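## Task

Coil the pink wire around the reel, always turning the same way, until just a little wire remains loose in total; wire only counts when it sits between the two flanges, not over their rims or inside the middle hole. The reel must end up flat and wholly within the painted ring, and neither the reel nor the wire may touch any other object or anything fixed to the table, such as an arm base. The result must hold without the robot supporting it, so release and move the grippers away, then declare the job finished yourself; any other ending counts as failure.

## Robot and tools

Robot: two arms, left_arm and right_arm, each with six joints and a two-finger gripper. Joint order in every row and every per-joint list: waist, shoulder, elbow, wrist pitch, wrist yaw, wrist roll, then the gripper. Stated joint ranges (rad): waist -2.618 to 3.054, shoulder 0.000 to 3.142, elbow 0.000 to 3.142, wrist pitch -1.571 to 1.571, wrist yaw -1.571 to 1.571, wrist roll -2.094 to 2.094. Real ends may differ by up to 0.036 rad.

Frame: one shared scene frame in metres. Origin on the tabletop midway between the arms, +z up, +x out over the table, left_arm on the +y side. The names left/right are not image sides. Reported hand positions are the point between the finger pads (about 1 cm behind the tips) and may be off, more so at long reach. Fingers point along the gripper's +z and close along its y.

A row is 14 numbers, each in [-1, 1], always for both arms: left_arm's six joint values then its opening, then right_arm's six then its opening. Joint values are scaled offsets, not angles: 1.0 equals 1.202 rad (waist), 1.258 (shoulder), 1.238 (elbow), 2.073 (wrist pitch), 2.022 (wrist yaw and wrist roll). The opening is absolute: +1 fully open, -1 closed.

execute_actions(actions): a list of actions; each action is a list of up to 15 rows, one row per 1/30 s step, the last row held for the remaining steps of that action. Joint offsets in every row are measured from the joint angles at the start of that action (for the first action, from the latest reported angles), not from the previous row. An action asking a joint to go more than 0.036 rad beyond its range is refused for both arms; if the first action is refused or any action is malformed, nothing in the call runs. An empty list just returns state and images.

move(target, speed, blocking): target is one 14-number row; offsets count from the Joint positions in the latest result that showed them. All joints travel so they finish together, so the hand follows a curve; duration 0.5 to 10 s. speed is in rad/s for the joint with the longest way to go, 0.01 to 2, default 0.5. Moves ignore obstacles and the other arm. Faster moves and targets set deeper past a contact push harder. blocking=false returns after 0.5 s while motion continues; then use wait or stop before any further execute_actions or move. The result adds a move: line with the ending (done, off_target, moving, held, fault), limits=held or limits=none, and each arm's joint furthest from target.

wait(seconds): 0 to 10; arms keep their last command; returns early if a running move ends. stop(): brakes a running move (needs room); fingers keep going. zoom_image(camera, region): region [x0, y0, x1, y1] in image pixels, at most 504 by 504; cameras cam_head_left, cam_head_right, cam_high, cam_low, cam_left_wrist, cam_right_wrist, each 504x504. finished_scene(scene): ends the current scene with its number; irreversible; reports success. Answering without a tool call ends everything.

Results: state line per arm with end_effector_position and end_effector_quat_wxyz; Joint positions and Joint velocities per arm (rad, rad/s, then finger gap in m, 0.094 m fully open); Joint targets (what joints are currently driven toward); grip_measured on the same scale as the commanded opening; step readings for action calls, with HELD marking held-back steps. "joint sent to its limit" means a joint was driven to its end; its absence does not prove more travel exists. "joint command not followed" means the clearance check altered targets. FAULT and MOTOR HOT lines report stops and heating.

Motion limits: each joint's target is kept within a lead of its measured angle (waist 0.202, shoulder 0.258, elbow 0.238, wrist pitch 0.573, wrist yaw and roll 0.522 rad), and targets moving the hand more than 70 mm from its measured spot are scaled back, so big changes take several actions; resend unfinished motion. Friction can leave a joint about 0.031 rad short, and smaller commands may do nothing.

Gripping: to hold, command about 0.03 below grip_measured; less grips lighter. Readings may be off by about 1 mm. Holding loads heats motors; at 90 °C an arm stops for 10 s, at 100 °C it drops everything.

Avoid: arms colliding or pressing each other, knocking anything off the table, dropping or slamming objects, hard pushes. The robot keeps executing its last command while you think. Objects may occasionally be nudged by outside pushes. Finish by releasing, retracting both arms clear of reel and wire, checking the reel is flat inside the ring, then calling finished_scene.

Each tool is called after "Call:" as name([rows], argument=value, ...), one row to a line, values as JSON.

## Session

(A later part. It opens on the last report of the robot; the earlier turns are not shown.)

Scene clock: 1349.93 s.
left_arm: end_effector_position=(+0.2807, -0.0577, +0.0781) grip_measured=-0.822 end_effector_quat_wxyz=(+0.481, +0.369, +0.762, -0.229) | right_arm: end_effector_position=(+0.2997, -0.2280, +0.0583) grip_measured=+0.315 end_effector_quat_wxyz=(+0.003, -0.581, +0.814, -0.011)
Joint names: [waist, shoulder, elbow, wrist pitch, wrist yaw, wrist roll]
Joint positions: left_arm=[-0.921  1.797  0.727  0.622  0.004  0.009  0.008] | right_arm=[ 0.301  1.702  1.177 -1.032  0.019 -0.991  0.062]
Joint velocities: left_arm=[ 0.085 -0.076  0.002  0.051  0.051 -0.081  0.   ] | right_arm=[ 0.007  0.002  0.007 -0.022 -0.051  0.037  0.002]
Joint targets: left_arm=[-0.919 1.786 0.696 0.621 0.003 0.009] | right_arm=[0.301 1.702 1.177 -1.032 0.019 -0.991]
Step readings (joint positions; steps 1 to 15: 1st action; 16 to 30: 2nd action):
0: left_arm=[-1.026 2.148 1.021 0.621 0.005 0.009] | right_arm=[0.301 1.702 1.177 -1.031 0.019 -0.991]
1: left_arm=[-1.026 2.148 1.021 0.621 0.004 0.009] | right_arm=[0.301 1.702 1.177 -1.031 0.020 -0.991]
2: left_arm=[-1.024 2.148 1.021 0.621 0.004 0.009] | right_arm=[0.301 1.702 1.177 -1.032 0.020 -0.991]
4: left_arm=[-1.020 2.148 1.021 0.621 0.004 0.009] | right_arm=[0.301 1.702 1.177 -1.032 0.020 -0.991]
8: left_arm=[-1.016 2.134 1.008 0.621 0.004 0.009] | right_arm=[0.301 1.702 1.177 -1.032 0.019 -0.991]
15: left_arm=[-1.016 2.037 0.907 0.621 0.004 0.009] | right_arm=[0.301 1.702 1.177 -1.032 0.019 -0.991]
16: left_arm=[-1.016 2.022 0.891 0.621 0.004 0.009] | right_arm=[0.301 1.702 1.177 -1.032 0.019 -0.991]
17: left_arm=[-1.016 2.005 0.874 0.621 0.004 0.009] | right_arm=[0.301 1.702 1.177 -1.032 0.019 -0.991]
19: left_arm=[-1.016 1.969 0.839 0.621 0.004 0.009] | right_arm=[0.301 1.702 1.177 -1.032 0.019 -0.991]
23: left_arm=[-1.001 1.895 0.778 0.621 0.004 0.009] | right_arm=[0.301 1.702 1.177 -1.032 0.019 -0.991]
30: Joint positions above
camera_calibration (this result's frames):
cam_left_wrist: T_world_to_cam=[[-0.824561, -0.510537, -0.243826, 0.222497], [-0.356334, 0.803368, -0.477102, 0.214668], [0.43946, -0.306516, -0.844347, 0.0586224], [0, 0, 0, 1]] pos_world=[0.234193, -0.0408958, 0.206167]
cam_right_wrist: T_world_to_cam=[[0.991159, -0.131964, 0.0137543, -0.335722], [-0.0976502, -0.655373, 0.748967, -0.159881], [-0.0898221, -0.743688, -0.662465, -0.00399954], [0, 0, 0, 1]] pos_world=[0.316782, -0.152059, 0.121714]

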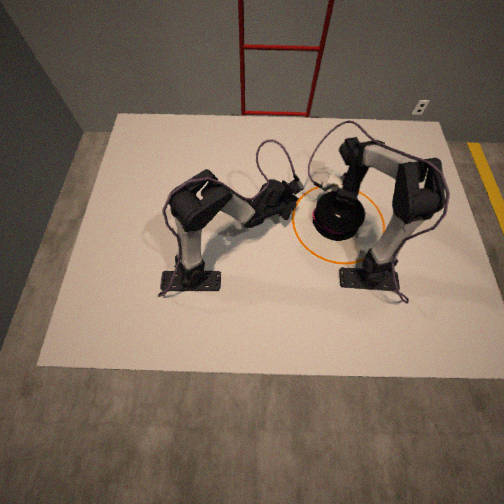

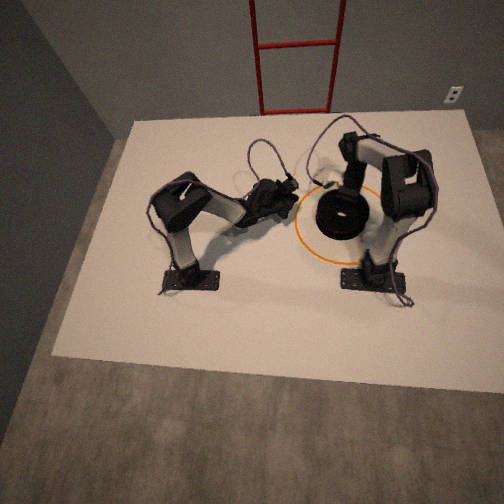

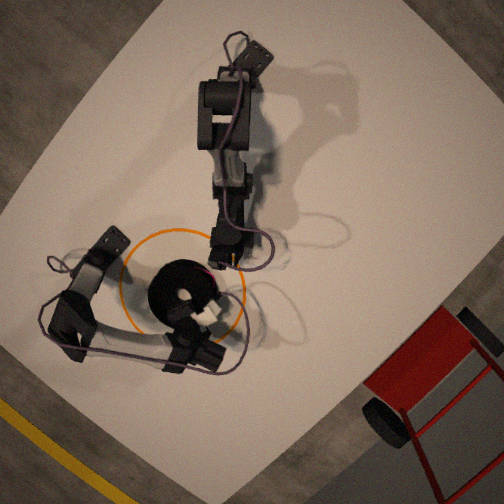

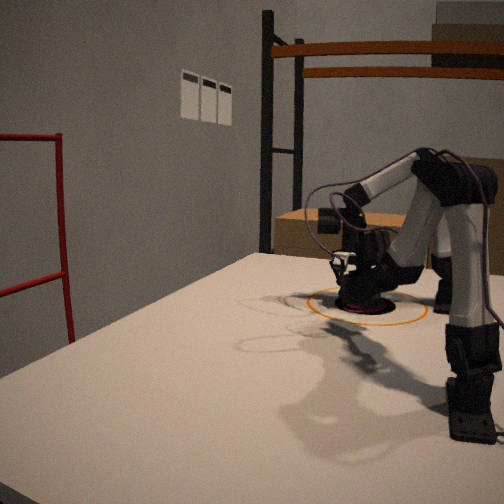

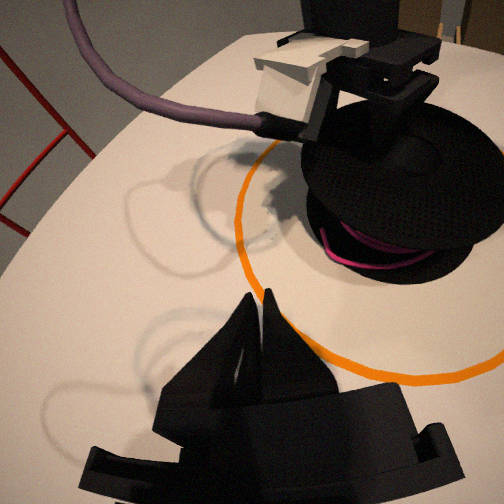

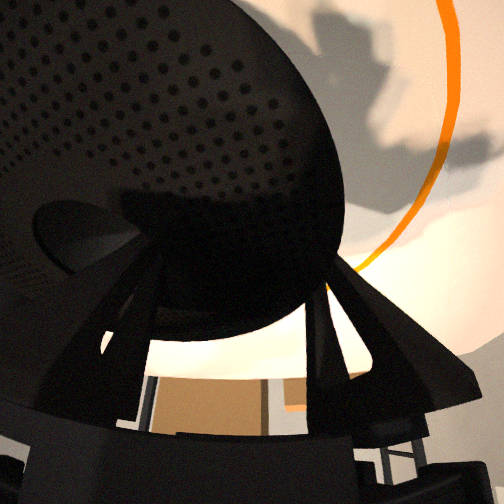

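Call:
execute_actions([
  [[0.02,-0.02,0,0,0,0,-0.82,0,0,0,0,0,0,0.5],[0.04,-0.03,0,0,0,0,-0.82,0,0,0,0,0,0,0.7],[0.06,-0.04,0,0,0,0,-0.82,0,-0.01,0,0,0,0,0.9],[0.08,-0.05,0,0,0,0,-0.82,0,-0.025,0,0,0,0,1],[0.1,-0.06,0,0,0,0,-0.82,0,-0.04,0,0,0,0,1],[0.12,-0.07,0,0,0,0,-0.82,0,-0.055,0,0,0,0,1],[0.14,-0.08,0,0,0,0,-0.82,0,-0.07,0,0,0,0,1],[0.16,-0.09,0,0,0,0,-0.82,0,-0.085,0,0,0,0,1],[0.18,-0.1,0,0,0,0,-0.82,0,-0.1,0,0,0,0,1],[0.2,-0.11,0,0,0,0,-0.82,0,-0.118,0,0,0,0,1],[0.22,-0.12,0,0,0,0,-0.82,0,-0.136,0,0,0,0,1],[0.24,-0.13,0,0,0,0,-0.82,-0.02,-0.154,0,0,0,0,1],[0.26,-0.14,0,0,0,0,-0.82,-0.04,-0.172,0,0,0,0,1],[0.28,-0.15,0,0,0,0,-0.82,-0.07,-0.19,0,0,0,0,1],[0.3,-0.16,0,0,0,0,-0.82,-0.1,-0.208,0,0,0,0,1]],
  [[0.05,-0.03,0,0,0,0,-0.82,-0.08,-0.05,0,0,0,0,1],[0.065,-0.035,0,0,0,0,-0.82,-0.115,-0.065,0,0,0,0,1],[0.08,-0.04,0,0,0,0,-0.82,-0.15,-0.08,0,0,0,0,1],[0.09,-0.04,0,0,0,0,-0.82,-0.185,-0.095,0,0,0,0,1],[0.1,-0.04,0,0,0,0,-0.82,-0.22,-0.11,0,0,0,0,1],[0.1,-0.04,0,0,0,0,-0.82,-0.255,-0.12,0,0,0,0,1],[0.1,-0.04,0,0,0,0,-0.82,-0.29,-0.13,0,0,0,0,1],[0.1,-0.04,0,0,0,0,-0.82,-0.325,-0.135,0,0,0,0,1],[0.1,-0.04,0,0,0,0,-0.82,-0.36,-0.14,0,0,0,0,1],[0.1,-0.04,0,0,0,0,-0.82,-0.39,-0.14,0,0,0,0,1],[0.1,-0.04,0,0,0,0,-0.82,-0.415,-0.14,0,0,0,0,1],[0.1,-0.04,0,0,0,0,-0.82,-0.43,-0.14,0,0,0,0,1]],
])

Scene clock: 1363.83 s.
left_arm: end_effector_position=(+0.4055, +0.1010, +0.1708) grip_measured=-0.822 end_effector_quat_wxyz=(+0.601, +0.184, +0.765, -0.139) | right_arm: end_effector_position=(+0.2938, -0.3942, +0.1632) grip_measured=+1.000 end_effector_quat_wxyz=(+0.146, -0.325, +0.926, -0.122)
Joint names: [waist, shoulder, elbow, wrist pitch, wrist yaw, wrist roll]
Joint positions: left_arm=[-0.488  1.593  0.727  0.625  0.006  0.009  0.008] | right_arm=[-0.261  1.333  1.177 -1.032  0.017 -0.991  0.094]
Joint velocities: left_arm=[-0.002 -0.002  0.002  0.066  0.051 -0.066  0.001] | right_arm=[-0.042 -0.037 -0.022  0.022 -0.022  0.007  0.   ]
Joint targets: left_arm=[-0.486 1.581 0.727 0.623 0.006 0.009] | right_arm=[-0.265 1.319 1.177 -1.032 0.015 -0.991]
Step readings (joint positions; steps 1 to 15: 1st action; 16 to 30: 2nd action):
0: left_arm=[-0.920 1.796 0.727 0.623 0.004 0.009] | right_arm=[0.301 1.702 1.177 -1.032 0.019 -0.991]
1: left_arm=[-0.918 1.796 0.727 0.623 0.004 0.009] | right_arm=[0.301 1.702 1.177 -1.032 0.019 -0.991]
2: left_arm=[-0.913 1.793 0.727 0.623 0.005 0.009] | right_arm=[0.301 1.702 1.177 -1.032 0.019 -0.991]
4: left_arm=[-0.884 1.778 0.727 0.623 0.006 0.009] | right_arm=[0.301 1.701 1.177 -1.032 0.019 -0.991]
8: left_arm=[-0.778 1.721 0.727 0.623 0.007 0.009] | right_arm=[0.301 1.655 1.177 -1.032 0.019 -0.991]
15: left_arm=[-0.606 1.631 0.727 0.623 0.006 0.009] | right_arm=[0.252 1.495 1.177 -1.032 0.015 -0.991]
16: left_arm=[-0.583 1.621 0.727 0.623 0.006 0.009] | right_arm=[0.219 1.474 1.177 -1.032 0.015 -0.991]
17: left_arm=[-0.562 1.611 0.727 0.624 0.006 0.009] | right_arm=[0.184 1.455 1.177 -1.032 0.015 -0.991]
19: left_arm=[-0.526 1.598 0.727 0.625 0.006 0.009] | right_arm=[0.105 1.422 1.177 -1.032 0.014 -0.991]
23: left_arm=[-0.488 1.593 0.727 0.625 0.006 0.009] | right_arm=[-0.065 1.360 1.177 -1.032 0.014 -0.991]
30: Joint positions above
camera_calibration (this result's frames):
cam_left_wrist: T_world_to_cam=[[-0.488339, -0.83209, -0.262966, 0.328448], [-0.555854, 0.528898, -0.641322, 0.312553], [0.67272, -0.167012, -0.720802, 0.000914688], [0, 0, 0, 1]] pos_world=[0.333512, 0.108143, 0.287477]
cam_right_wrist: T_world_to_cam=[[0.704149, -0.618988, 0.34789, -0.515449], [-0.673066, -0.425799, 0.604712, -0.0648357], [-0.226178, -0.659961, -0.716446, 0.0231905], [0, 0, 0, 1]] pos_world=[0.324559, -0.331359, 0.235141]

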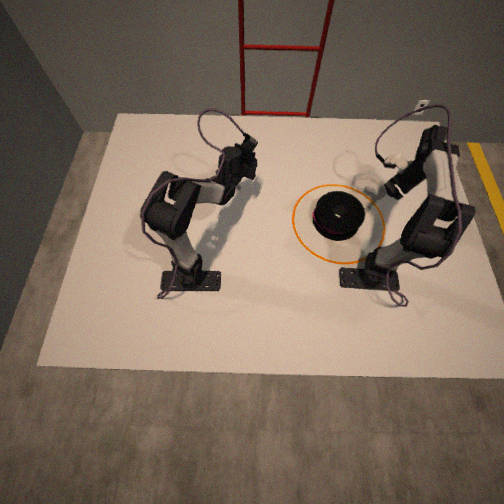

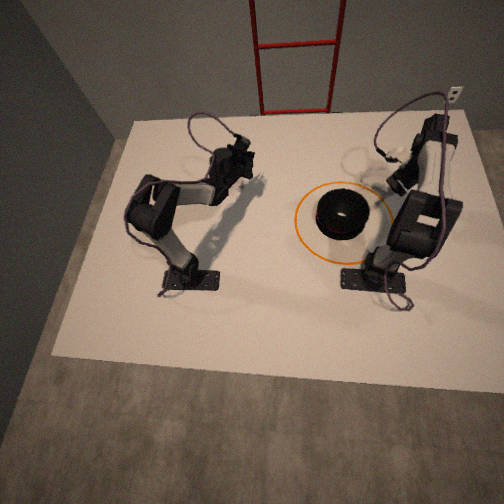

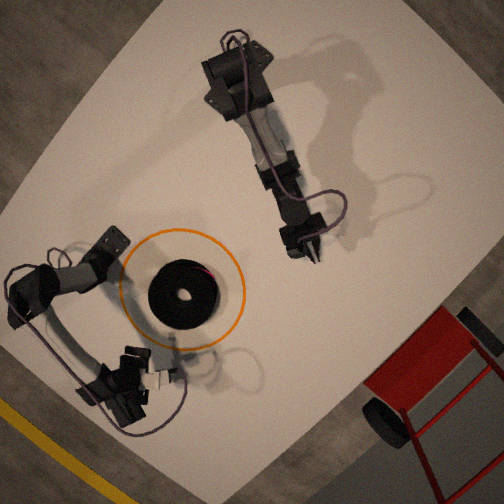

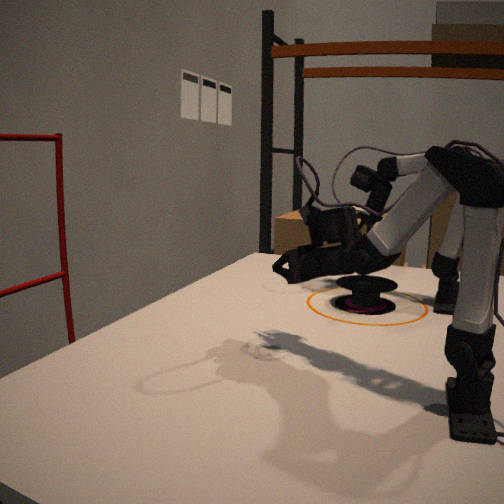

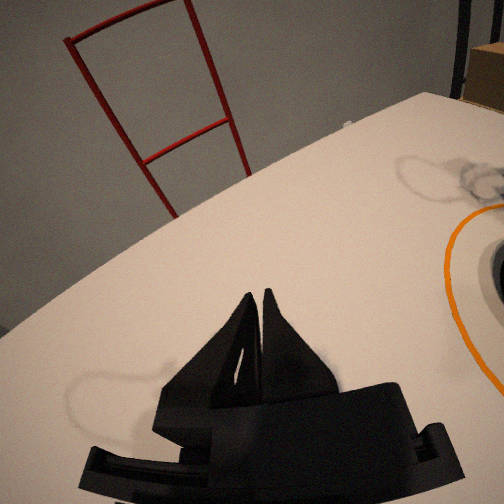

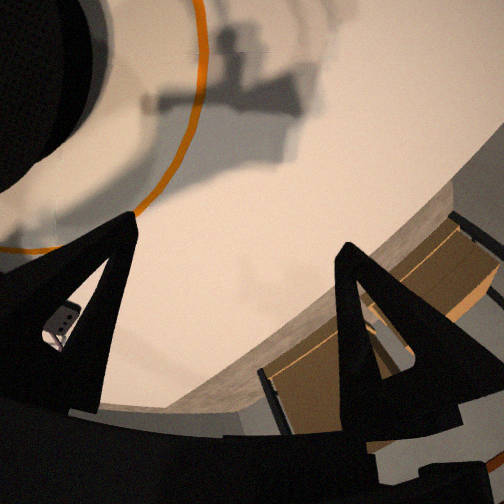

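Call:
zoom_image(camera="cam_high", region=[110, 220, 255, 360])

Call:
zoom_image(camera="cam_low", region=[300, 260, 440, 335])

Region (110, 220, 255, 360) of cam_high's 504x504 image, scaled by 3.476, with more detail than that image has; it fills the top 487 rows of this view, and the rest is white.

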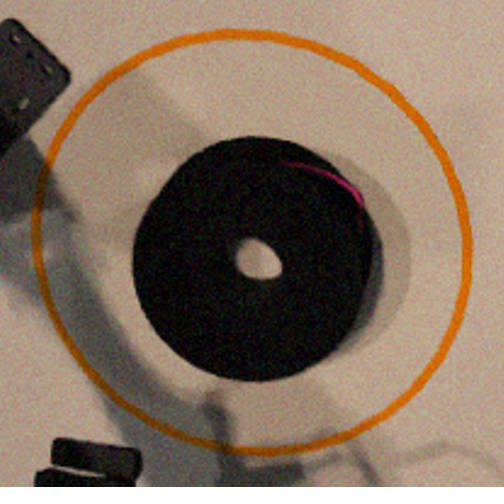

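Region (300, 260, 440, 335) of cam_low's 504x504 image, scaled by 3.600, with more detail than that image has; it fills the top 270 rows of this view, and the rest is white.

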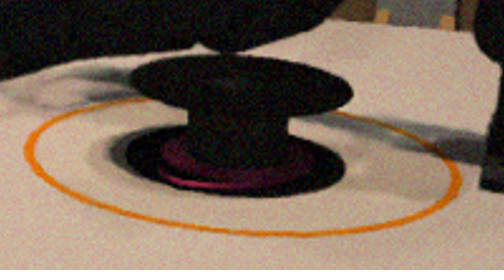

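All of the wire is between the flanges, the reel is centred in the ring, and both arms are clear.

Call:
finished_scene(scene=1)

The scene is finished: the task was done.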